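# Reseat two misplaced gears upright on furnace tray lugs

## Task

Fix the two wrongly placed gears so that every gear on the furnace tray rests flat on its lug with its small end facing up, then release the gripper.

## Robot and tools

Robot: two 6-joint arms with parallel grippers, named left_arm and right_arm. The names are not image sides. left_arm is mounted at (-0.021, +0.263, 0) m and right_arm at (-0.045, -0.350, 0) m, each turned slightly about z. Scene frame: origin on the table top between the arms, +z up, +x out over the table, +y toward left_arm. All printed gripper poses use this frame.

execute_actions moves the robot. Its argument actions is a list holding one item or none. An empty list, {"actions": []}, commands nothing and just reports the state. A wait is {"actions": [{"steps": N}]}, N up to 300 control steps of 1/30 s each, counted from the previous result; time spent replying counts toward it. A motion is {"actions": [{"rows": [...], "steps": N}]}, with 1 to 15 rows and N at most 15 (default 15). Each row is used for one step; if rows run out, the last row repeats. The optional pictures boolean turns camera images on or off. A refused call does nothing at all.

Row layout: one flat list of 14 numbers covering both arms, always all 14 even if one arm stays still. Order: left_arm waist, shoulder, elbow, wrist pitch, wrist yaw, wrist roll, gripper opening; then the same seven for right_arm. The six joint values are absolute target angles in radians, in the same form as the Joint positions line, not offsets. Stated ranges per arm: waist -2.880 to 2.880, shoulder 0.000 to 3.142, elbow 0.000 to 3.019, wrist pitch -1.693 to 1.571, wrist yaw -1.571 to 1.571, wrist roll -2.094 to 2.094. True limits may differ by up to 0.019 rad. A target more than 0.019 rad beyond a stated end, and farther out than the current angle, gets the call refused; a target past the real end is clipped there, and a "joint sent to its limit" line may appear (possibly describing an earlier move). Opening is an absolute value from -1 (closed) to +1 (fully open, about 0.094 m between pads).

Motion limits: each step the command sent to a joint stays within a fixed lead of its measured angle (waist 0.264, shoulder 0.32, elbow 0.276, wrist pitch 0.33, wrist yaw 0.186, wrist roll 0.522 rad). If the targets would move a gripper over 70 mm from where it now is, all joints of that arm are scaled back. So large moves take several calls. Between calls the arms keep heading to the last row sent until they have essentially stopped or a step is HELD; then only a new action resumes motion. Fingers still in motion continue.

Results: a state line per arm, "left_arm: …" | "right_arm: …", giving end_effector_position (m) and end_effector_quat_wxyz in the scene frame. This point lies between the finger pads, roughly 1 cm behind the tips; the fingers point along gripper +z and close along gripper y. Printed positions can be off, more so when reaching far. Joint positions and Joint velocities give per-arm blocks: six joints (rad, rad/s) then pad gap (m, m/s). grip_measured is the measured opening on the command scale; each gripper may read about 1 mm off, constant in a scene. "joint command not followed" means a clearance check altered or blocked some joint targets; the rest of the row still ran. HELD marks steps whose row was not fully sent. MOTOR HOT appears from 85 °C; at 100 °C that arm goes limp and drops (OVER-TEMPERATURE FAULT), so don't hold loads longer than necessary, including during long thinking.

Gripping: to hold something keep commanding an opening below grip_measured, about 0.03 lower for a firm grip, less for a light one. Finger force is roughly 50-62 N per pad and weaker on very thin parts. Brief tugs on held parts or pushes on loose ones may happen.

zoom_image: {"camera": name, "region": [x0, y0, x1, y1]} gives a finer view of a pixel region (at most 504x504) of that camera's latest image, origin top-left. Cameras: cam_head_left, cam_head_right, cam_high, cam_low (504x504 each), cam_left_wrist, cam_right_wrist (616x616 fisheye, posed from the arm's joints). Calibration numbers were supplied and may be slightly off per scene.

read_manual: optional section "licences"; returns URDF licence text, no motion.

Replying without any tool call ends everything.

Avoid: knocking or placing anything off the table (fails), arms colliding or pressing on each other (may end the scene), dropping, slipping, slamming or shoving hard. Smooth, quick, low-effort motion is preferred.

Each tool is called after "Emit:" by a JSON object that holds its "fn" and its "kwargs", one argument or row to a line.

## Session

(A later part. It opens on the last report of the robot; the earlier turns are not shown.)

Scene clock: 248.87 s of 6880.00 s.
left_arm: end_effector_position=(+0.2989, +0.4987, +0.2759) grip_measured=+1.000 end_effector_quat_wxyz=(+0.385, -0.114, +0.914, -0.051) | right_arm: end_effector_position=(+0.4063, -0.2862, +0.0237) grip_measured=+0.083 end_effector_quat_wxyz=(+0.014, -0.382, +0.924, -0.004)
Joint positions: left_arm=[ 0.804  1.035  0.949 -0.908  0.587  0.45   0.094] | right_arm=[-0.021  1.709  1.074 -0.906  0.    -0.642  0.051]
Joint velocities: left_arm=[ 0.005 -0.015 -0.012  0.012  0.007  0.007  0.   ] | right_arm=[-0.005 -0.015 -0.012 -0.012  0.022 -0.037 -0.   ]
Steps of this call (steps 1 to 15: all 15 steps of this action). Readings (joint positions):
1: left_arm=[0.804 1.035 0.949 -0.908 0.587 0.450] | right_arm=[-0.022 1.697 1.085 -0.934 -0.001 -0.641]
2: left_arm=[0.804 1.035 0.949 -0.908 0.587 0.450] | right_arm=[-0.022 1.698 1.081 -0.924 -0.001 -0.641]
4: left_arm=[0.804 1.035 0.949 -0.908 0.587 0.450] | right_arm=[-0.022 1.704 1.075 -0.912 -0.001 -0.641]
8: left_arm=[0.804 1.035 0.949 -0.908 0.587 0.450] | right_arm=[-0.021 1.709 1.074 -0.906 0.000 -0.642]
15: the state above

Emit:
{"fn": "execute_actions", "kwargs": {
  "actions": [
    {"rows":[[0.8,1.035,0.949,-0.908,0.589,0.45,1,-0.021,1.70,1.085,-0.91,0,-0.65,0.45]],"steps":12}
  ],
  "pictures": false
}}

Emit:
{"fn": "execute_actions", "kwargs": {
  "actions": [
    {"rows":[[0.8,1.035,0.949,-0.908,0.589,0.45,1,-0.021,1.63,1.16,-1.04,0,-0.65,0.45]],"steps":15}
  ],
  "pictures": false
}}

Emit:
{"fn": "execute_actions", "kwargs": {
  "actions": [
    {"rows":[[0.8,1.035,0.949,-0.908,0.589,0.45,1,-0.021,1.55,1.2,-1.2,0,-0.65,0.45]],"steps":15}
  ]
}}

Scene clock: 258.83 s of 6880.00 s.
left_arm: end_effector_position=(+0.2989, +0.4987, +0.2759) grip_measured=+1.000 end_effector_quat_wxyz=(+0.385, -0.114, +0.914, -0.051) | right_arm: end_effector_position=(+0.4063, -0.2862, +0.0237) grip_measured=+0.448 end_effector_quat_wxyz=(+0.014, -0.382, +0.924, -0.004)
Joint positions: left_arm=[ 0.804  1.035  0.949 -0.908  0.587  0.45   0.094] | right_arm=[-0.021  1.709  1.074 -0.906  0.    -0.642  0.068]
Joint velocities: left_arm=[-0.005  0.005  0.017 -0.017  0.051 -0.007  0.   ] | right_arm=[-0.015 -0.005 -0.012  0.002  0.051 -0.037 -0.002]
Steps of this call (steps 1 to 15: the robot went on to your last target; steps 16 to 90: nothing new was sent; then 6.57 s passed at rest; steps 91 to 102: all 12 steps of this action). Readings (joint positions):
91: left_arm=[0.804 1.035 0.949 -0.908 0.587 0.450] | right_arm=[-0.021 1.709 1.074 -0.906 0.000 -0.642]
92: left_arm=[0.804 1.035 0.949 -0.908 0.587 0.450] | right_arm=[-0.021 1.709 1.074 -0.906 0.000 -0.642]
94: left_arm=[0.804 1.035 0.949 -0.908 0.587 0.450] | right_arm=[-0.021 1.709 1.074 -0.906 0.000 -0.642]
98: left_arm=[0.804 1.035 0.949 -0.908 0.587 0.450] | right_arm=[-0.021 1.709 1.074 -0.906 0.000 -0.642]
102: the state above

Scene clock: 259.33 s of 6880.00 s.
left_arm: end_effector_position=(+0.2989, +0.4987, +0.2759) grip_measured=+1.000 end_effector_quat_wxyz=(+0.385, -0.114, +0.914, -0.051) | right_arm: end_effector_position=(+0.4035, -0.2869, +0.0727) grip_measured=+0.448 end_effector_quat_wxyz=(+0.015, -0.382, +0.924, -0.005)
Joint positions: left_arm=[ 0.804  1.035  0.949 -0.908  0.587  0.45   0.094] | right_arm=[-0.021  1.629  1.12  -1.029  0.002 -0.642  0.068]
Joint velocities: left_arm=[ 0.005  0.005 -0.007 -0.002 -0.037 -0.081  0.   ] | right_arm=[-0.005  0.005 -0.007  0.012 -0.007 -0.007  0.   ]
Steps of this call (steps 1 to 15: all 15 steps of this action). Readings (joint positions):
1: left_arm=[0.804 1.035 0.949 -0.908 0.587 0.450] | right_arm=[-0.021 1.707 1.079 -0.928 0.000 -0.642]
2: left_arm=[0.804 1.035 0.949 -0.908 0.587 0.450] | right_arm=[-0.021 1.704 1.086 -0.966 0.001 -0.642]
4: left_arm=[0.804 1.035 0.949 -0.908 0.587 0.450] | right_arm=[-0.021 1.684 1.095 -1.008 0.002 -0.642]
8: left_arm=[0.804 1.035 0.949 -0.908 0.587 0.450] | right_arm=[-0.021 1.641 1.111 -1.027 0.002 -0.642]
15: the state above

Scene clock: 259.83 s of 6880.00 s.
left_arm: end_effector_position=(+0.2989, +0.4987, +0.2759) grip_measured=+1.000 end_effector_quat_wxyz=(+0.385, -0.114, +0.914, -0.051) | right_arm: end_effector_position=(+0.3823, -0.2900, +0.1184) grip_measured=+0.448 end_effector_quat_wxyz=(-0.006, -0.382, +0.924, +0.000)
Joint positions: left_arm=[ 0.804  1.035  0.949 -0.908  0.587  0.45   0.094] | right_arm=[-0.021  1.55   1.157 -1.189  0.002 -0.642  0.068]
Joint velocities: left_arm=[ 0.024 -0.005 -0.007 -0.007  0.022  0.051  0.   ] | right_arm=[-0.005 -0.015  0.002 -0.007 -0.007  0.037 -0.   ]
Steps of this call (steps 1 to 15: all 15 steps of this action). Readings (joint positions):
1: left_arm=[0.804 1.035 0.949 -0.908 0.587 0.450] | right_arm=[-0.021 1.627 1.126 -1.057 0.002 -0.642]
2: left_arm=[0.804 1.035 0.949 -0.908 0.587 0.450] | right_arm=[-0.021 1.623 1.132 -1.106 0.002 -0.642]
4: left_arm=[0.804 1.035 0.949 -0.908 0.587 0.450] | right_arm=[-0.021 1.601 1.134 -1.163 0.002 -0.642]
8: left_arm=[0.804 1.035 0.949 -0.908 0.587 0.450] | right_arm=[-0.021 1.559 1.144 -1.188 0.002 -0.642]
15: the state above
camera_calibration (this result's frames):
cam_left_wrist: T_world_to_cam=[[0.164443, -0.971313, 0.171784, 0.391483], [-0.972202, -0.18903, -0.138169, 0.423901], [0.166677, -0.144288, -0.975397, 0.413635], [0, 0, 0, 1]] pos_world=[0.278797, 0.520065, 0.394778]
cam_right_wrist: T_world_to_cam=[[0.703583, -0.710271, -0.0220499, -0.467091], [-0.558518, -0.571911, 0.600812, -0.0187052], [-0.43935, -0.410406, -0.799086, 0.265001], [0, 0, 0, 1]] pos_world=[0.434618, -0.233701, 0.212698]

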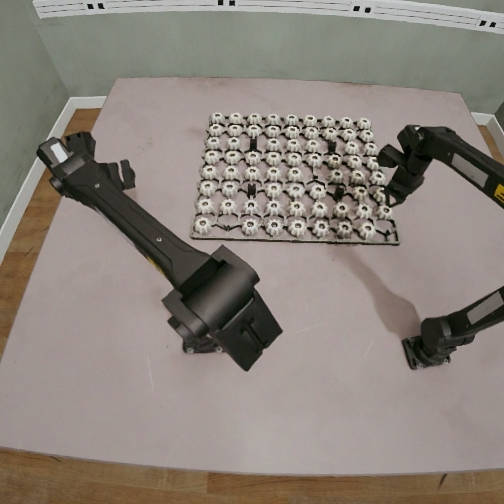

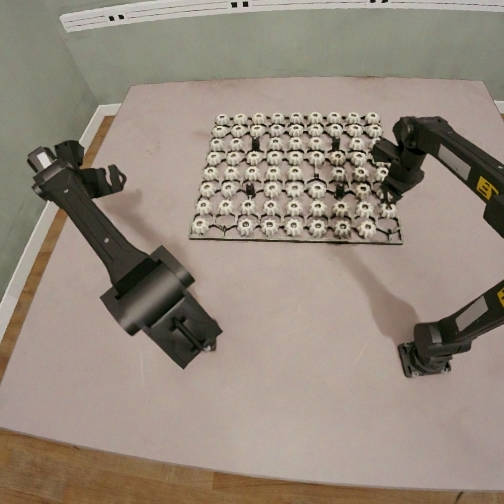

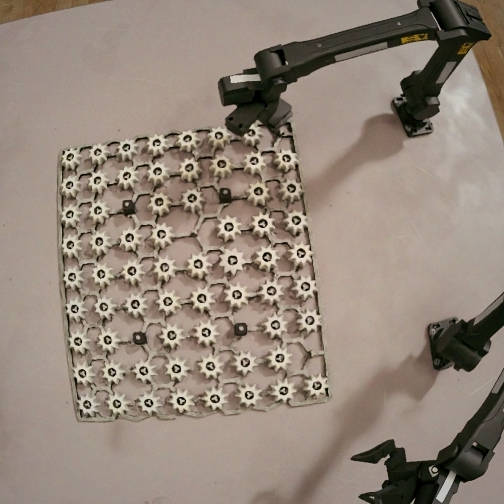

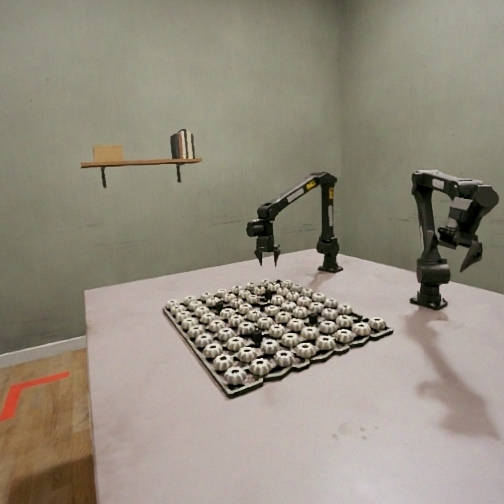

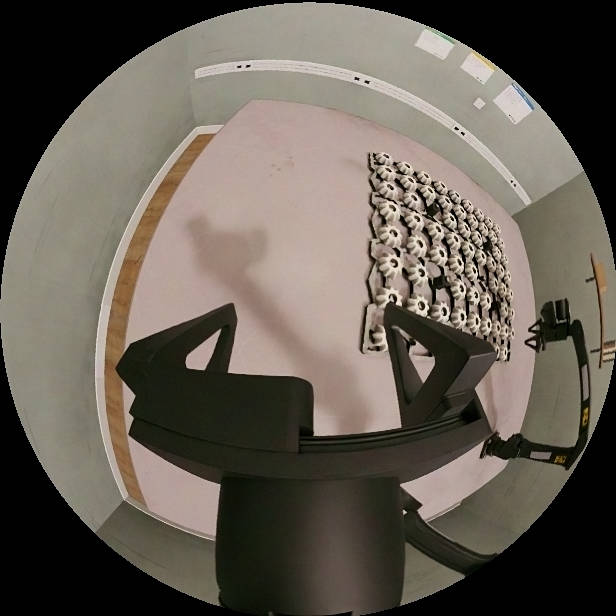

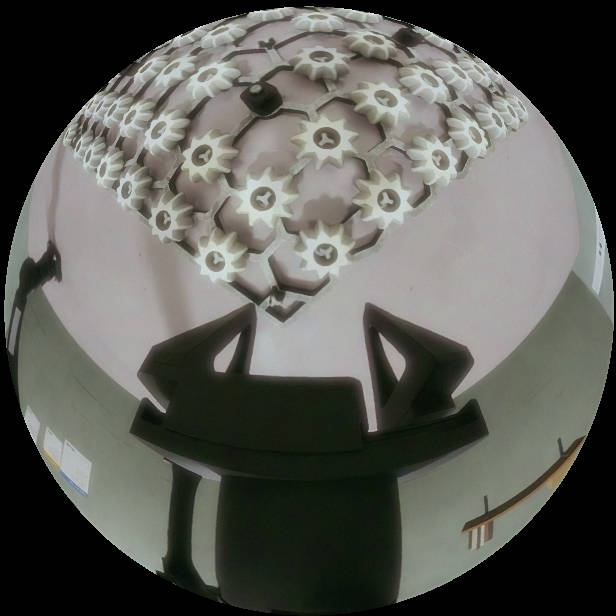

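Emit:
{"fn": "execute_actions", "kwargs": {
  "actions": [
    {"rows":[[0.8,1.035,0.949,-0.908,0.589,0.45,1,0.2,1.7,1.55,-1.4,0,-0.3,0.6]],"steps":15}
  ],
  "pictures": false
}}

Emit:
{"fn": "execute_actions", "kwargs": {
  "actions": [
    {"rows":[[0.8,1.035,0.949,-0.908,0.589,0.45,1,0.435,1.98,1.83,-1.36,0,-0.186,0.6]],"steps":15}
  ],
  "pictures": false
}}

Emit:
{"fn": "execute_actions", "kwargs": {
  "actions": [
    {"steps":30}
  ]
}}

Scene clock: 277.30 s of 6880.00 s.
left_arm: end_effector_position=(+0.2989, +0.4987, +0.2759) grip_measured=+1.000 end_effector_quat_wxyz=(+0.385, -0.114, +0.914, -0.051) | right_arm: end_effector_position=(+0.4293, -0.1562, +0.1771) grip_measured=+0.598 end_effector_quat_wxyz=(-0.004, -0.355, +0.935, +0.000)
Joint positions: left_arm=[ 0.804  1.035  0.949 -0.908  0.587  0.45   0.094] | right_arm=[ 0.225  1.706  1.512 -1.386 -0.001 -0.337  0.075]
Joint velocities: left_arm=[ 0.005 -0.005  0.017  0.012 -0.022  0.022  0.   ] | right_arm=[-0.112 -0.005  0.012 -0.105  0.007  0.154 -0.   ]
Steps of this call (steps 1 to 15: the robot went on to your last target; steps 16 to 90: nothing new was sent; then 13.97 s passed at rest; steps 91 to 105: all 15 steps of this action). Readings (joint positions):
91: left_arm=[0.804 1.035 0.949 -0.908 0.587 0.450] | right_arm=[-0.013 1.556 1.168 -1.213 0.004 -0.614]
92: left_arm=[0.804 1.035 0.949 -0.908 0.587 0.450] | right_arm=[0.001 1.572 1.195 -1.255 0.005 -0.581]
94: left_arm=[0.804 1.035 0.949 -0.908 0.587 0.450] | right_arm=[0.054 1.615 1.265 -1.307 0.005 -0.524]
98: left_arm=[0.804 1.035 0.949 -0.908 0.587 0.450] | right_arm=[0.165 1.695 1.424 -1.363 0.003 -0.426]
105: the state above

Scene clock: 277.80 s of 6880.00 s.
left_arm: end_effector_position=(+0.2989, +0.4987, +0.2759) grip_measured=+1.000 end_effector_quat_wxyz=(+0.385, -0.114, +0.914, -0.051) | right_arm: end_effector_position=(+0.4446, +0.0128, +0.1081) grip_measured=+0.598 end_effector_quat_wxyz=(-0.015, -0.412, +0.911, -0.003)
Joint positions: left_arm=[ 0.804  1.035  0.949 -0.908  0.587  0.45   0.094] | right_arm=[ 0.475  2.014  1.777 -1.364 -0.001 -0.212  0.075]
Joint velocities: left_arm=[-0.015 -0.005 -0.017  0.017 -0.11   0.007  0.   ] | right_arm=[ 0.083  0.054 -0.002 -0.007  0.037  0.007  0.   ]
Steps of this call (steps 1 to 15: all 15 steps of this action). Readings (joint positions):
1: left_arm=[0.804 1.035 0.949 -0.908 0.587 0.450] | right_arm=[0.228 1.713 1.519 -1.387 0.001 -0.327]
2: left_arm=[0.804 1.035 0.949 -0.908 0.587 0.450] | right_arm=[0.233 1.729 1.541 -1.388 0.002 -0.317]
4: left_arm=[0.804 1.035 0.949 -0.908 0.587 0.450] | right_arm=[0.262 1.781 1.602 -1.387 0.002 -0.298]
8: left_arm=[0.804 1.035 0.949 -0.908 0.587 0.450] | right_arm=[0.354 1.903 1.721 -1.379 0.002 -0.257]
15: the state above

Scene clock: 278.80 s of 6880.00 s.
left_arm: end_effector_position=(+0.2989, +0.4987, +0.2759) grip_measured=+1.000 end_effector_quat_wxyz=(+0.385, -0.114, +0.914, -0.051) | right_arm: end_effector_position=(+0.4607, -0.0095, +0.1150) grip_measured=+0.598 end_effector_quat_wxyz=(-0.009, -0.386, +0.923, -0.001)
Joint positions: left_arm=[ 0.804  1.035  0.949 -0.908  0.587  0.45   0.094] | right_arm=[ 0.43   2.003  1.778 -1.364 -0.001 -0.199  0.075]
Joint velocities: left_arm=[ 0.005  0.005  0.007 -0.012  0.051 -0.051  0.   ] | right_arm=[-0.005  0.015  0.007  0.012 -0.007 -0.037 -0.   ]
Steps of this call (steps 1 to 30: the robot went on to your last target). Readings (joint positions):
1: left_arm=[0.804 1.035 0.949 -0.908 0.587 0.450] | right_arm=[0.476 2.015 1.777 -1.364 -0.001 -0.210]
2: left_arm=[0.804 1.035 0.949 -0.908 0.587 0.450] | right_arm=[0.474 2.015 1.777 -1.364 -0.001 -0.208]
4: left_arm=[0.804 1.035 0.949 -0.908 0.587 0.450] | right_arm=[0.465 2.010 1.778 -1.364 -0.001 -0.205]
8: left_arm=[0.804 1.035 0.949 -0.908 0.587 0.450] | right_arm=[0.440 2.003 1.778 -1.364 -0.001 -0.201]
30: the state above
All arms were judged still, so your last target was given up. Only a new action makes them travel on or press farther. Fingers that are still opening or closing keep moving.
camera_calibration (this result's frames):
cam_left_wrist: T_world_to_cam=[[0.164443, -0.971313, 0.171784, 0.391483], [-0.972202, -0.18903, -0.138169, 0.423901], [0.166677, -0.144288, -0.975397, 0.413635], [0, 0, 0, 1]] pos_world=[0.278797, 0.520065, 0.394778]
cam_right_wrist: T_world_to_cam=[[0.709163, -0.704726, -0.0211927, -0.325727], [-0.551455, -0.573155, 0.606128, 0.183672], [-0.439301, -0.418157, -0.795085, 0.411284], [0, 0, 0, 1]] pos_world=[0.512958, 0.0477055, 0.208774]

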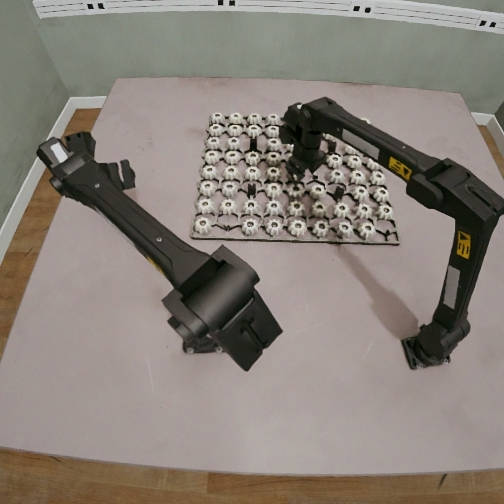

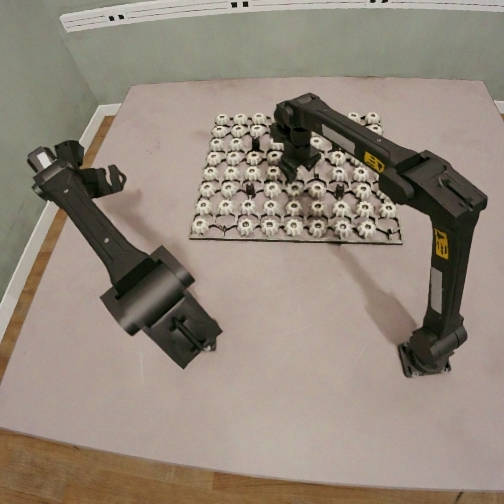

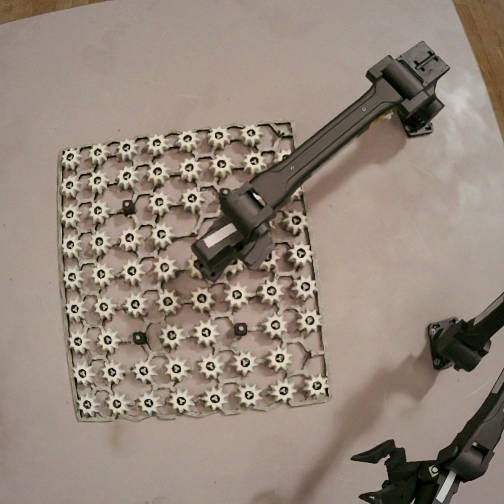

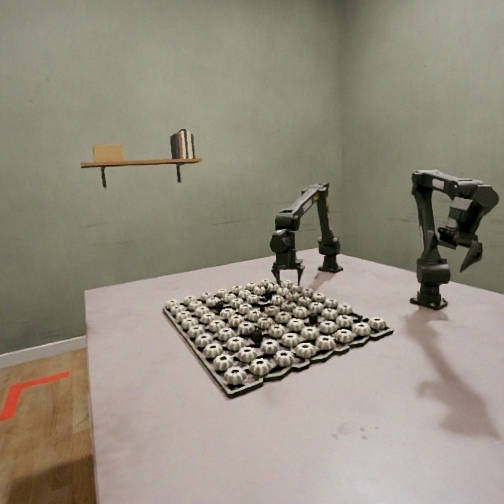

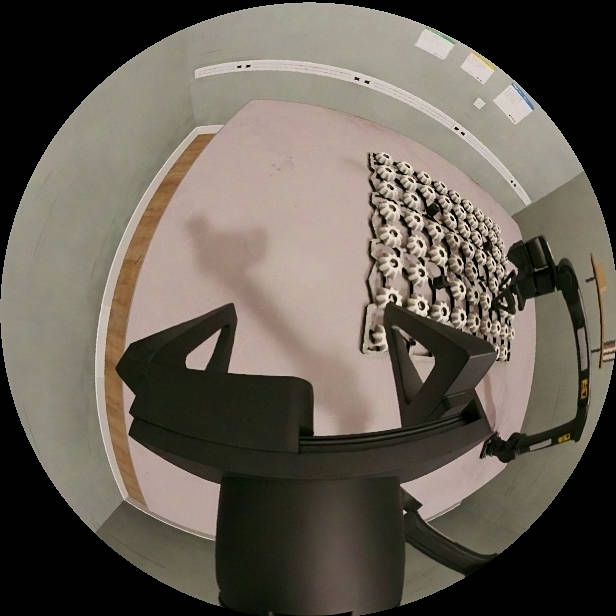

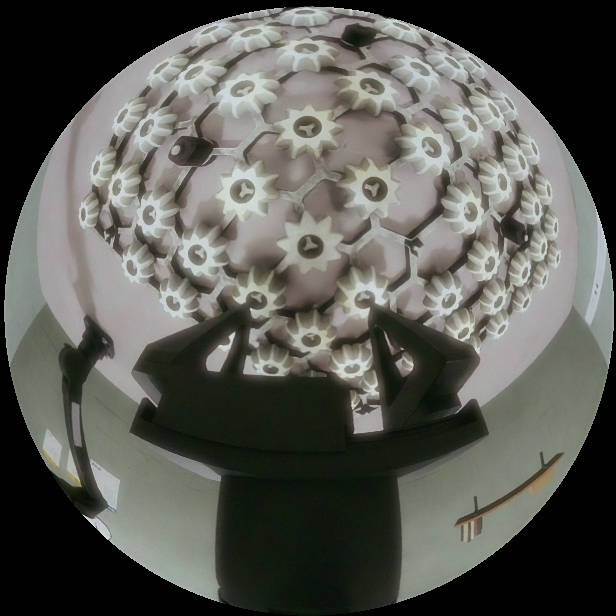

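Emit:
{"fn": "execute_actions", "kwargs": {
  "actions": [
    {"rows":[[0.8,1.035,0.949,-0.908,0.589,0.45,1,0.447,2.055,1.76,-1.248,0,-0.186,0.6]],"steps":15}
  ],
  "pictures": false
}}

Emit:
{"fn": "execute_actions", "kwargs": {
  "actions": [
    {"steps":10}
  ],
  "pictures": false
}}

Scene clock: 291.43 s of 6880.00 s.
left_arm: end_effector_position=(+0.2989, +0.4987, +0.2759) grip_measured=+1.000 end_effector_quat_wxyz=(+0.385, -0.114, +0.914, -0.051) | right_arm: end_effector_position=(+0.4675, +0.0049, +0.0691) grip_measured=+0.598 end_effector_quat_wxyz=(-0.001, -0.391, +0.920, +0.000)
Joint positions: left_arm=[ 0.804  1.035  0.949 -0.908  0.587  0.45   0.094] | right_arm=[ 0.443  2.063  1.752 -1.262 -0.001 -0.198  0.075]
Joint velocities: left_arm=[ 0.005 -0.015 -0.017  0.002 -0.022  0.037  0.   ] | right_arm=[-0.005  0.005  0.002  0.002 -0.037 -0.022 -0.001]
Steps of this call (steps 1 to 90: nothing new was sent; then 9.13 s passed at rest; steps 91 to 105: all 15 steps of this action). Readings (joint positions):
91: left_arm=[0.804 1.035 0.949 -0.908 0.587 0.450] | right_arm=[0.430 2.004 1.774 -1.347 -0.001 -0.199]
92: left_arm=[0.804 1.035 0.949 -0.908 0.587 0.450] | right_arm=[0.431 2.005 1.771 -1.316 -0.001 -0.199]
94: left_arm=[0.804 1.035 0.949 -0.908 0.587 0.450] | right_arm=[0.434 2.018 1.770 -1.278 -0.001 -0.198]
98: left_arm=[0.804 1.035 0.949 -0.908 0.587 0.450] | right_arm=[0.440 2.046 1.761 -1.262 -0.001 -0.198]
105: the state above

Scene clock: 291.77 s of 6880.00 s.
left_arm: end_effector_position=(+0.2989, +0.4987, +0.2759) grip_measured=+1.000 end_effector_quat_wxyz=(+0.385, -0.114, +0.914, -0.051) | right_arm: end_effector_position=(+0.4675, +0.0049, +0.0691) grip_measured=+0.598 end_effector_quat_wxyz=(-0.001, -0.391, +0.920, +0.000)
Joint positions: left_arm=[ 0.804  1.035  0.949 -0.908  0.587  0.45   0.094] | right_arm=[ 0.443  2.063  1.752 -1.262 -0.001 -0.198  0.075]
Joint velocities: left_arm=[-0.005  0.005 -0.007  0.002 -0.022 -0.051  0.   ] | right_arm=[-0.005  0.005  0.012 -0.002  0.051 -0.037  0.   ]
Steps of this call (steps 1 to 10: the robot went on to your last target). Readings (joint positions):
1: left_arm=[0.804 1.035 0.949 -0.908 0.587 0.450] | right_arm=[0.443 2.063 1.752 -1.262 -0.001 -0.198]
2: left_arm=[0.804 1.035 0.949 -0.908 0.587 0.450] | right_arm=[0.443 2.063 1.752 -1.262 -0.001 -0.198]
4: left_arm=[0.804 1.035 0.949 -0.908 0.587 0.450] | right_arm=[0.443 2.063 1.752 -1.262 -0.001 -0.198]
8: left_arm=[0.804 1.035 0.949 -0.908 0.587 0.450] | right_arm=[0.443 2.063 1.752 -1.262 -0.001 -0.198]
10: the state above

Emit:
{"fn": "execute_actions", "kwargs": {
  "actions": [
    {"rows":[[0.8,1.035,0.949,-0.908,0.589,0.45,1,0.443,2.093,1.712,-1.162,0,-0.186,0.6]],"steps":15}
  ]
}}

Scene clock: 296.33 s of 6880.00 s.
left_arm: end_effector_position=(+0.2989, +0.4987, +0.2759) grip_measured=+1.000 end_effector_quat_wxyz=(+0.385, -0.114, +0.914, -0.051) | right_arm: end_effector_position=(+0.4680, +0.0052, +0.0315) grip_measured=+0.598 end_effector_quat_wxyz=(+0.001, -0.391, +0.920, +0.001)
Joint positions: left_arm=[ 0.804  1.035  0.949 -0.908  0.587  0.45   0.094] | right_arm=[ 0.443  2.098  1.705 -1.176 -0.001 -0.198  0.075]
Joint velocities: left_arm=[ 0.005 -0.015 -0.002  0.002 -0.007 -0.081  0.   ] | right_arm=[-0.015  0.005 -0.002  0.017 -0.007 -0.051  0.001]
Steps of this call (steps 1 to 15: the robot went on to your last target; steps 16 to 90: nothing new was sent; then 1.07 s passed at rest; steps 91 to 105: all 15 steps of this action). Readings (joint positions):
91: left_arm=[0.804 1.035 0.949 -0.908 0.587 0.450] | right_arm=[0.443 2.064 1.745 -1.246 -0.001 -0.198]
92: left_arm=[0.804 1.035 0.949 -0.908 0.587 0.450] | right_arm=[0.443 2.063 1.737 -1.219 -0.001 -0.198]
94: left_arm=[0.804 1.035 0.949 -0.908 0.587 0.450] | right_arm=[0.443 2.069 1.723 -1.188 -0.001 -0.198]
98: left_arm=[0.804 1.035 0.949 -0.908 0.587 0.450] | right_arm=[0.443 2.088 1.709 -1.178 -0.001 -0.198]
105: the state above
camera_calibration (this result's frames):
cam_left_wrist: T_world_to_cam=[[0.164443, -0.971313, 0.171784, 0.391483], [-0.972202, -0.18903, -0.138169, 0.423901], [0.166677, -0.144288, -0.975397, 0.413635], [0, 0, 0, 1]] pos_world=[0.278797, 0.520065, 0.394778]
cam_right_wrist: T_world_to_cam=[[0.718287, -0.695529, -0.017414, -0.326768], [-0.553768, -0.586682, 0.590885, 0.248373], [-0.421194, -0.414782, -0.806568, 0.346171], [0, 0, 0, 1]] pos_world=[0.518059, 0.0620244, 0.12676]

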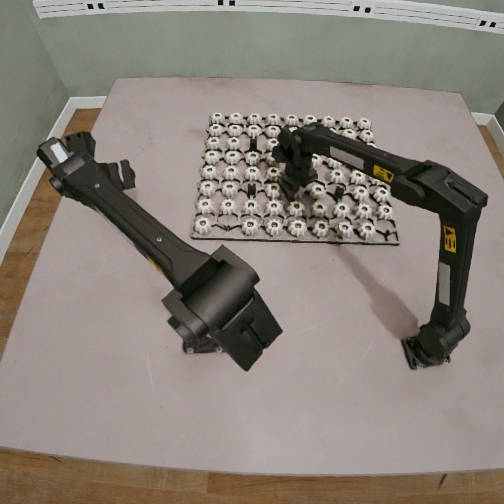

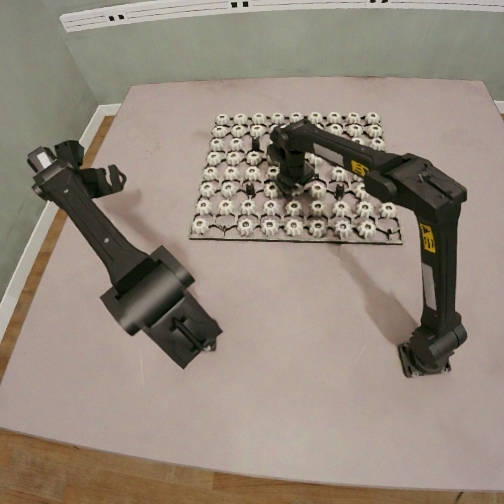

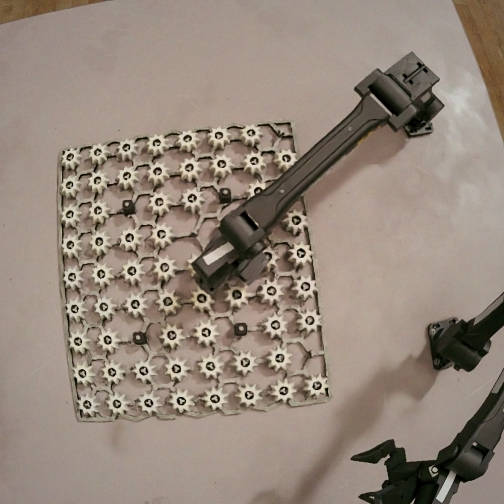

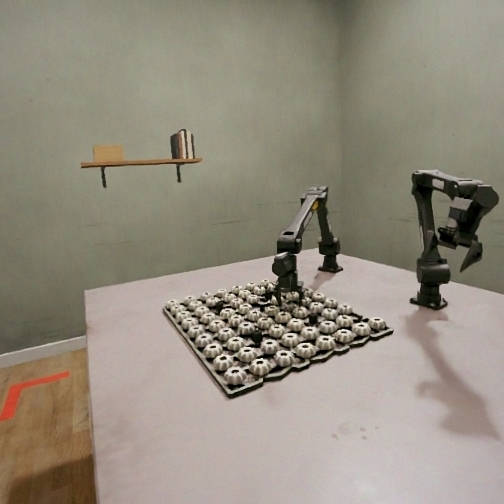

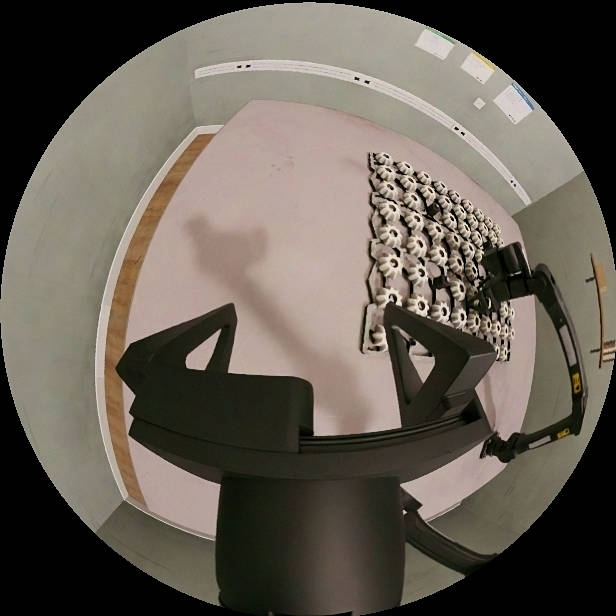

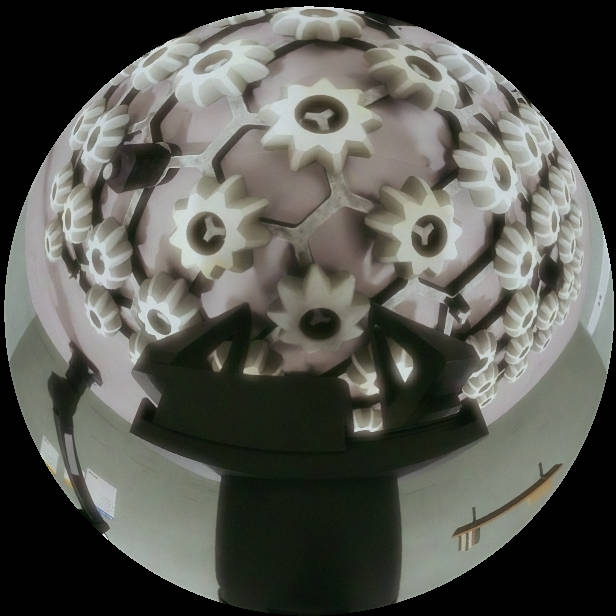

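Grip and lift vertically.

Emit:
{"fn": "execute_actions", "kwargs": {
  "actions": [
    {"rows":[[0.8,1.035,0.949,-0.908,0.589,0.45,1,0.443,2.093,1.712,-1.162,0,-0.186,-0.2]],"steps":15}
  ],
  "pictures": false
}}

Emit:
{"fn": "execute_actions", "kwargs": {
  "actions": [
    {"rows":[[0.8,1.035,0.949,-0.908,0.589,0.45,1,0.443,2.04,1.81,-1.27,0,-0.186,-0.2]],"steps":15}
  ],
  "pictures": false
}}

Emit:
{"fn": "execute_actions", "kwargs": {
  "actions": [
    {"rows":[[0.8,1.035,0.949,-0.908,0.589,0.45,1,0.443,1.98,1.86,-1.37,0,-0.186,-0.2]],"steps":15}
  ]
}}

Scene clock: 305.47 s of 6880.00 s.
left_arm: end_effector_position=(+0.2989, +0.4987, +0.2759) grip_measured=+1.000 end_effector_quat_wxyz=(+0.385, -0.114, +0.914, -0.051) | right_arm: end_effector_position=(+0.4702, +0.0033, +0.0317) grip_measured=+0.198 end_effector_quat_wxyz=(+0.003, -0.389, +0.921, -0.001)
Joint positions: left_arm=[ 0.804  1.035  0.949 -0.908  0.587  0.45   0.094] | right_arm=[ 0.439  2.098  1.705 -1.174  0.003 -0.197  0.056]
Joint velocities: left_arm=[ 0.015  0.005 -0.017 -0.002 -0.007  0.066  0.   ] | right_arm=[-0.015 -0.005 -0.002  0.017  0.007  0.051 -0.001]
Steps of this call (steps 1 to 15: the robot went on to your last target; steps 16 to 90: nothing new was sent; then 5.63 s passed at rest; steps 91 to 105: all 15 steps of this action). Readings (joint positions):
91: left_arm=[0.804 1.035 0.949 -0.908 0.587 0.450] | right_arm=[0.443 2.098 1.705 -1.176 -0.001 -0.198]
92: left_arm=[0.804 1.035 0.949 -0.908 0.587 0.450] | right_arm=[0.442 2.098 1.705 -1.174 0.010 -0.198]
94: left_arm=[0.804 1.035 0.949 -0.908 0.587 0.450] | right_arm=[0.439 2.098 1.705 -1.174 0.004 -0.197]
98: left_arm=[0.804 1.035 0.949 -0.908 0.587 0.450] | right_arm=[0.439 2.098 1.705 -1.174 0.003 -0.197]
105: the state above

Scene clock: 305.97 s of 6880.00 s.
left_arm: end_effector_position=(+0.2989, +0.4987, +0.2759) grip_measured=+1.000 end_effector_quat_wxyz=(+0.385, -0.114, +0.914, -0.051) | right_arm: end_effector_position=(+0.4666, +0.0010, +0.0567) grip_measured=+0.198 end_effector_quat_wxyz=(-0.011, -0.389, +0.921, -0.004)
Joint positions: left_arm=[ 0.804  1.035  0.949 -0.908  0.587  0.45   0.094] | right_arm=[ 0.439  2.08   1.745 -1.259  0.002 -0.197  0.056]
Joint velocities: left_arm=[-0.015 -0.005 -0.017 -0.002  0.037 -0.037  0.   ] | right_arm=[-0.005  0.005  0.002 -0.007  0.037 -0.022  0.001]
Steps of this call (steps 1 to 15: all 15 steps of this action). Readings (joint positions):
1: left_arm=[0.804 1.035 0.949 -0.908 0.587 0.450] | right_arm=[0.439 2.097 1.711 -1.187 0.003 -0.197]
2: left_arm=[0.804 1.035 0.949 -0.908 0.587 0.450] | right_arm=[0.439 2.098 1.719 -1.201 0.003 -0.197]
4: left_arm=[0.804 1.035 0.949 -0.908 0.587 0.450] | right_arm=[0.439 2.097 1.736 -1.230 0.003 -0.197]
8: left_arm=[0.804 1.035 0.949 -0.908 0.587 0.450] | right_arm=[0.439 2.084 1.745 -1.254 0.002 -0.197]
15: the state above

Scene clock: 306.47 s of 6880.00 s.
left_arm: end_effector_position=(+0.2989, +0.4987, +0.2759) grip_measured=+1.000 end_effector_quat_wxyz=(+0.385, -0.114, +0.914, -0.051) | right_arm: end_effector_position=(+0.4577, -0.0051, +0.0918) grip_measured=+0.197 end_effector_quat_wxyz=(-0.025, -0.389, +0.921, -0.006)
Joint positions: left_arm=[ 0.804  1.035  0.949 -0.908  0.587  0.45   0.094] | right_arm=[ 0.439  2.041  1.776 -1.357  0.002 -0.197  0.056]
Joint velocities: left_arm=[-0.015 -0.005  0.002 -0.012  0.022  0.007  0.   ] | right_arm=[-0.015 -0.073  0.1   -0.022  0.081  0.037 -0.   ]
Steps of this call (steps 1 to 15: all 15 steps of this action). Readings (joint positions):
1: left_arm=[0.804 1.035 0.949 -0.908 0.587 0.450] | right_arm=[0.439 2.080 1.748 -1.269 0.002 -0.197]
2: left_arm=[0.804 1.035 0.949 -0.908 0.587 0.450] | right_arm=[0.439 2.079 1.750 -1.288 0.002 -0.197]
4: left_arm=[0.804 1.035 0.949 -0.908 0.587 0.450] | right_arm=[0.439 2.074 1.750 -1.319 0.002 -0.197]
8: left_arm=[0.804 1.035 0.949 -0.908 0.587 0.450] | right_arm=[0.439 2.060 1.752 -1.346 0.002 -0.197]
15: the state above
camera_calibration (this result's frames):
cam_left_wrist: T_world_to_cam=[[0.164443, -0.971313, 0.171784, 0.391483], [-0.972202, -0.18903, -0.138169, 0.423901], [0.166677, -0.144288, -0.975397, 0.413635], [0, 0, 0, 1]] pos_world=[0.278797, 0.520065, 0.394778]
cam_right_wrist: T_world_to_cam=[[0.714026, -0.699702, -0.0241616, -0.323017], [-0.531284, -0.563991, 0.63218, 0.18701], [-0.455964, -0.438556, -0.774445, 0.398998], [0, 0, 0, 1]] pos_world=[0.511927, 0.05444, 0.182973]

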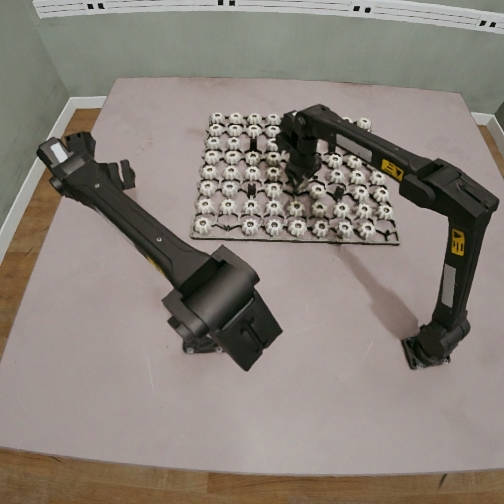

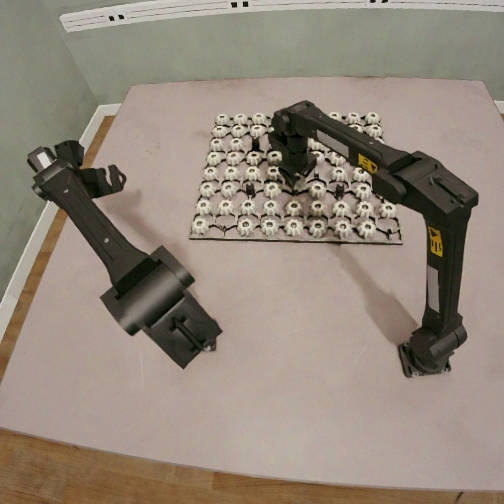

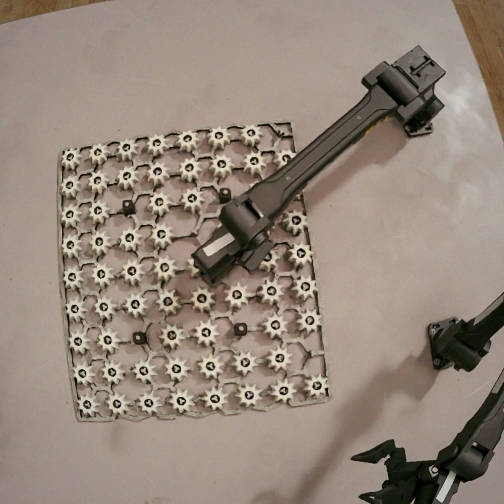

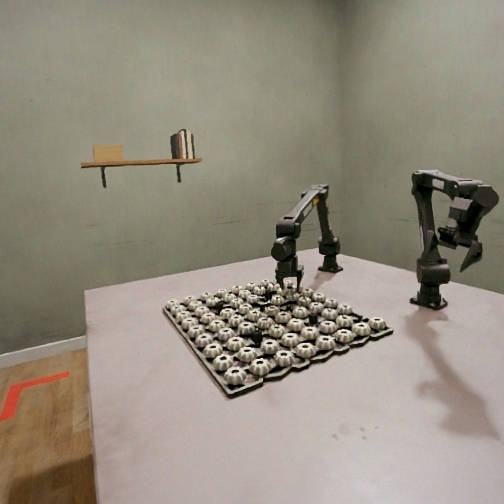

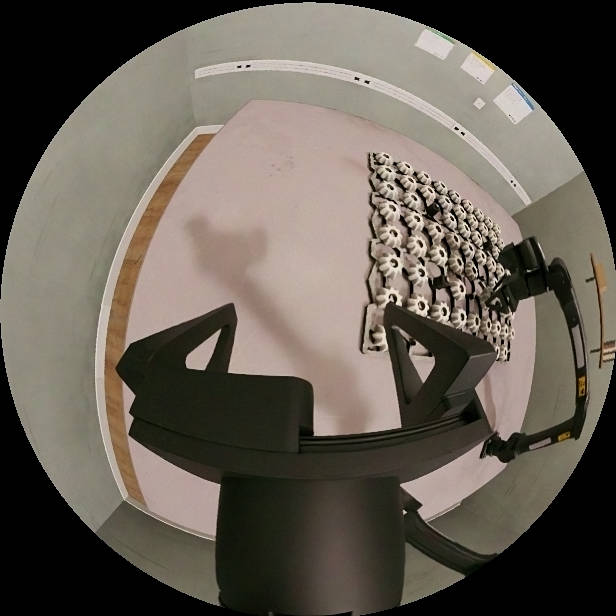

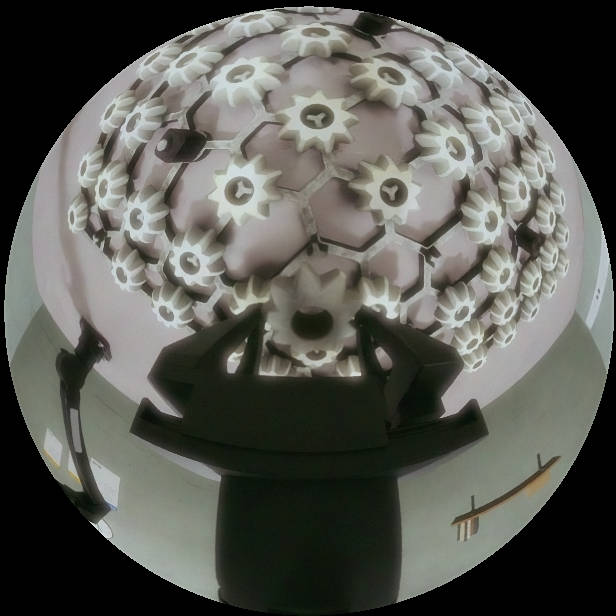

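Emit:
{"fn": "execute_actions", "kwargs": {
  "actions": [
    {"rows":[[0.4,1.1,0.8,-0.3,0.8,0.2,1,0.35,1.6,1.5,-1.2,0,0.3,-0.2]],"steps":15}
  ],
  "pictures": false
}}

Emit:
{"fn": "execute_actions", "kwargs": {
  "actions": [
    {"rows":[[0.0,1.244,0.65,0.3,1.166,0.0,1,0.25,1.35,1.05,-0.4,-0.6,1.0,-0.2]],"steps":15}
  ],
  "pictures": false
}}

Emit:
{"fn": "execute_actions", "kwargs": {
  "actions": [
    {"rows":[[-0.2,1.244,0.65,0.6,1.166,0.0,1,0.222,1.31,0.72,0.65,-1.185,1.57,-0.2]],"steps":15}
  ],
  "pictures": false
}}

Emit:
{"fn": "execute_actions", "kwargs": {
  "actions": [
    {"steps":45}
  ]
}}

Scene clock: 320.30 s of 6880.00 s.
left_arm: end_effector_position=(+0.4242, +0.3429, +0.2738) grip_measured=+1.000 end_effector_quat_wxyz=(+0.514, +0.086, +0.833, -0.185) | right_arm: end_effector_position=(+0.4245, -0.0886, +0.2011) grip_measured=+0.197 end_effector_quat_wxyz=(+0.088, -0.139, +0.986, +0.034)
Joint positions: left_arm=[ 0.381  1.106  0.805 -0.318  0.801  0.23   0.094] | right_arm=[ 0.345  1.636  1.475 -1.22  -0.     0.229  0.056]
Joint velocities: left_arm=[ 0.249 -0.005  0.017  0.027 -0.022 -0.154  0.   ] | right_arm=[-0.034 -0.611  0.002  0.085 -0.051  0.33  -0.   ]
Steps of this call (steps 1 to 30: the robot went on to your last target; steps 31 to 90: nothing new was sent; then 10.33 s passed at rest; steps 91 to 105: all 15 steps of this action). Readings (joint positions):
91: left_arm=[0.795 1.036 0.938 -0.874 0.632 0.430] | right_arm=[0.437 2.010 1.767 -1.336 0.002 -0.156]
92: left_arm=[0.769 1.036 0.918 -0.807 0.685 0.405] | right_arm=[0.435 1.979 1.711 -1.295 0.000 -0.107]
94: left_arm=[0.676 1.047 0.876 -0.675 0.748 0.362] | right_arm=[0.422 1.914 1.606 -1.271 -0.000 -0.032]
98: left_arm=[0.444 1.090 0.816 -0.399 0.795 0.285] | right_arm=[0.386 1.803 1.499 -1.261 -0.000 0.076]
105: the state above

Scene clock: 320.80 s of 6880.00 s.
left_arm: end_effector_position=(+0.4029, +0.1250, +0.2500) grip_measured=+1.000 end_effector_quat_wxyz=(+0.505, +0.316, +0.680, -0.427) | right_arm: end_effector_position=(+0.3964, -0.0562, +0.2280) grip_measured=+0.196 end_effector_quat_wxyz=(+0.113, +0.133, +0.881, +0.439)
Joint positions: left_arm=[-0.025  1.252  0.65   0.279  1.165  0.031  0.094] | right_arm=[ 0.243  1.366  1.01  -0.434 -0.593  0.955  0.056]
Joint velocities: left_arm=[ 0.22  -0.005 -0.007  0.11  -0.022 -0.139  0.   ] | right_arm=[-0.005  0.151 -0.022  0.002  0.051  0.242 -0.001]
Steps of this call (steps 1 to 15: all 15 steps of this action). Readings (joint positions):
1: left_arm=[0.381 1.110 0.796 -0.287 0.839 0.213] | right_arm=[0.336 1.599 1.439 -1.158 -0.073 0.302]
2: left_arm=[0.364 1.116 0.781 -0.229 0.888 0.194] | right_arm=[0.322 1.538 1.354 -1.034 -0.180 0.398]
4: left_arm=[0.292 1.142 0.746 -0.116 0.991 0.160] | right_arm=[0.283 1.406 1.164 -0.820 -0.377 0.590]
8: left_arm=[0.084 1.216 0.680 0.154 1.145 0.092] | right_arm=[0.239 1.315 1.009 -0.523 -0.586 0.828]
15: the state above

Scene clock: 321.30 s of 6880.00 s.
left_arm: end_effector_position=(+0.3762, +0.0504, +0.2905) grip_measured=+1.000 end_effector_quat_wxyz=(+0.560, +0.428, +0.567, -0.427) | right_arm: end_effector_position=(+0.2984, -0.0372, +0.2696) grip_measured=+0.195 end_effector_quat_wxyz=(-0.005, +0.004, +0.715, +0.699)
Joint positions: left_arm=[-0.205  1.249  0.643  0.583  1.167  0.015  0.094] | right_arm=[ 0.227  1.332  0.663  0.612 -1.181  1.531  0.056]
Joint velocities: left_arm=[ 0.024 -0.005  0.012 -0.007 -0.095  0.022  0.   ] | right_arm=[ 0.005 -0.142  0.037  0.227 -0.037  0.227 -0.   ]
Steps of this call (steps 1 to 15: all 15 steps of this action). Readings (joint positions):
1: left_arm=[-0.029 1.253 0.647 0.329 1.163 0.026] | right_arm=[0.239 1.368 0.979 -0.374 -0.658 1.023]
2: left_arm=[-0.050 1.256 0.643 0.413 1.161 0.024] | right_arm=[0.232 1.355 0.916 -0.255 -0.753 1.115]
4: left_arm=[-0.129 1.254 0.643 0.525 1.162 0.021] | right_arm=[0.222 1.333 0.774 -0.049 -0.943 1.274]
8: left_arm=[-0.227 1.249 0.643 0.580 1.167 0.018] | right_arm=[0.227 1.350 0.645 0.300 -1.175 1.444]
15: the state above

Scene clock: 322.80 s of 6880.00 s.
left_arm: end_effector_position=(+0.3762, +0.0505, +0.2905) grip_measured=+1.000 end_effector_quat_wxyz=(+0.559, +0.428, +0.567, -0.427) | right_arm: end_effector_position=(+0.2975, -0.0374, +0.2731) grip_measured=+0.195 end_effector_quat_wxyz=(-0.011, +0.009, +0.713, +0.701)
Joint positions: left_arm=[-0.205  1.249  0.643  0.583  1.167  0.015  0.094] | right_arm=[ 0.227  1.326  0.663  0.62  -1.183  1.558  0.056]
Joint velocities: left_arm=[ 0.015  0.005  0.002 -0.012  0.007 -0.022  0.   ] | right_arm=[-0.005 -0.005 -0.007  0.007 -0.022  0.051 -0.001]
Steps of this call (steps 1 to 30: the robot went on to your last target; steps 31 to 45: nothing new was sent). Readings (joint positions):
1: left_arm=[-0.205 1.249 0.643 0.583 1.167 0.015] | right_arm=[0.227 1.328 0.663 0.617 -1.182 1.536]
2: left_arm=[-0.205 1.249 0.643 0.583 1.167 0.015] | right_arm=[0.227 1.326 0.663 0.620 -1.182 1.541]
4: left_arm=[-0.205 1.249 0.643 0.583 1.167 0.015] | right_arm=[0.227 1.326 0.663 0.620 -1.183 1.547]
8: left_arm=[-0.205 1.249 0.643 0.583 1.167 0.015] | right_arm=[0.227 1.326 0.663 0.620 -1.183 1.554]
45: the state above
All arms were judged still, so your last target was given up. Only a new action makes them travel on or press farther. Fingers that are still opening or closing keep moving.
camera_calibration (this result's frames):
cam_left_wrist: T_world_to_cam=[[-0.962476, -0.271331, -0.00430953, 0.3807], [-0.161025, 0.583831, -0.795746, 0.263192], [0.218427, -0.765193, -0.605615, 0.254782], [0, 0, 0, 1]] pos_world=[0.353144, 0.144594, 0.365374]
cam_right_wrist: T_world_to_cam=[[-0.030208, 0.000475164, -0.999544, 0.28721], [-0.803508, -0.59481, 0.0240007, 0.214984], [-0.594527, 0.803866, 0.0183498, 0.323435], [0, 0, 0, 1]] pos_world=[0.373708, -0.132261, 0.275984]

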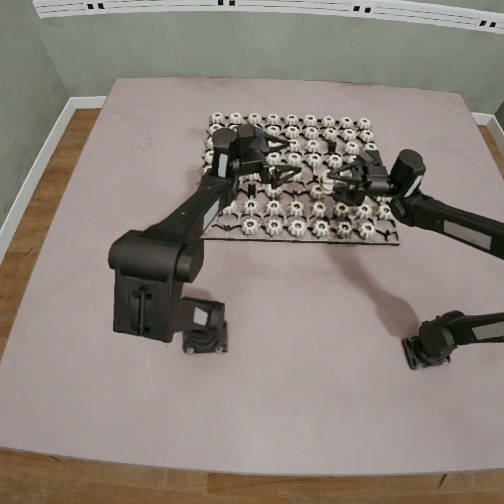

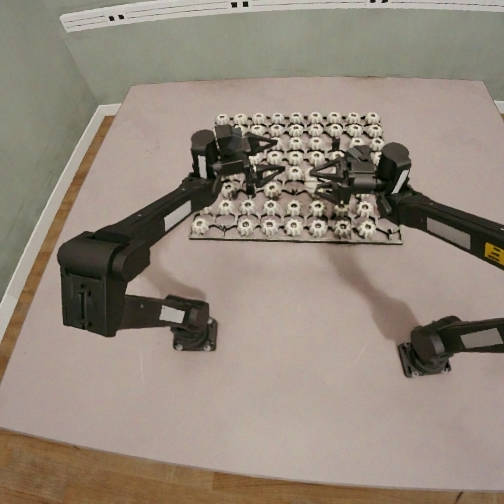

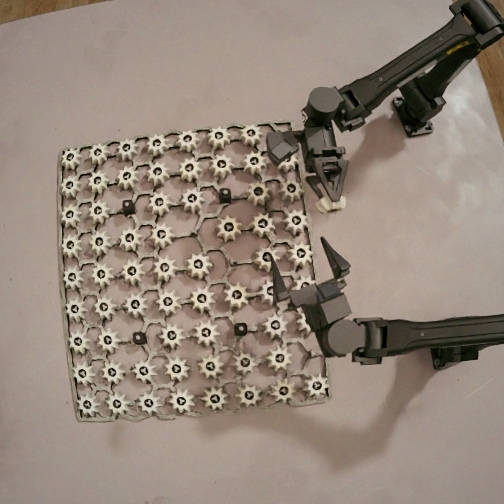

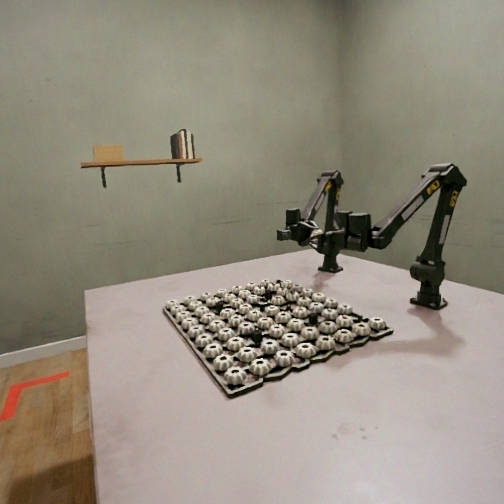

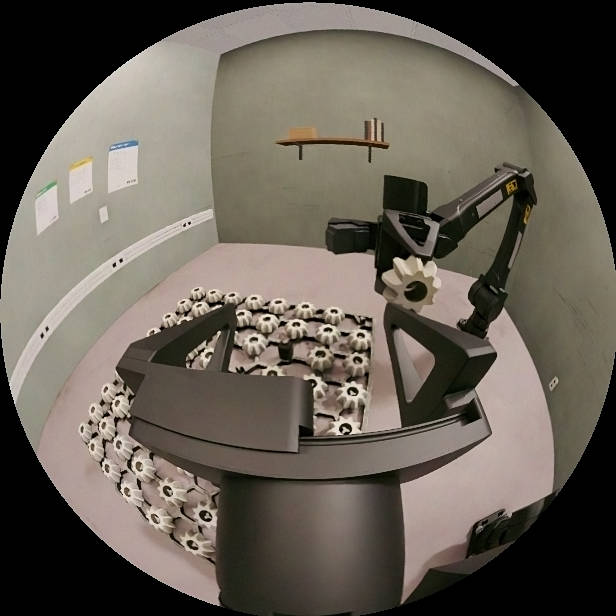

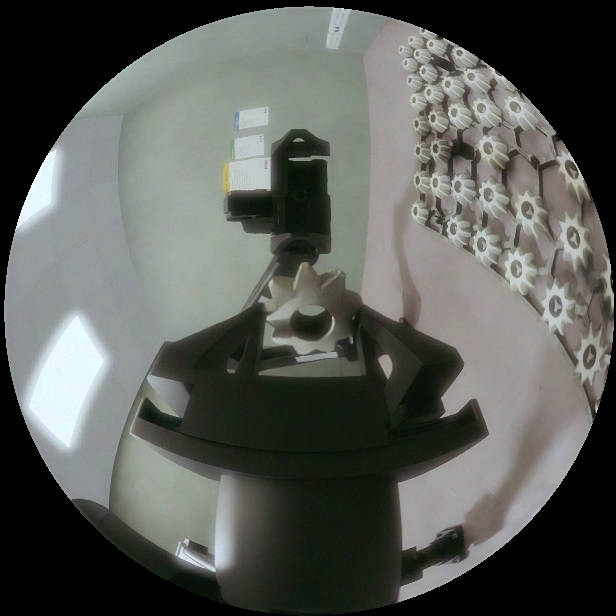

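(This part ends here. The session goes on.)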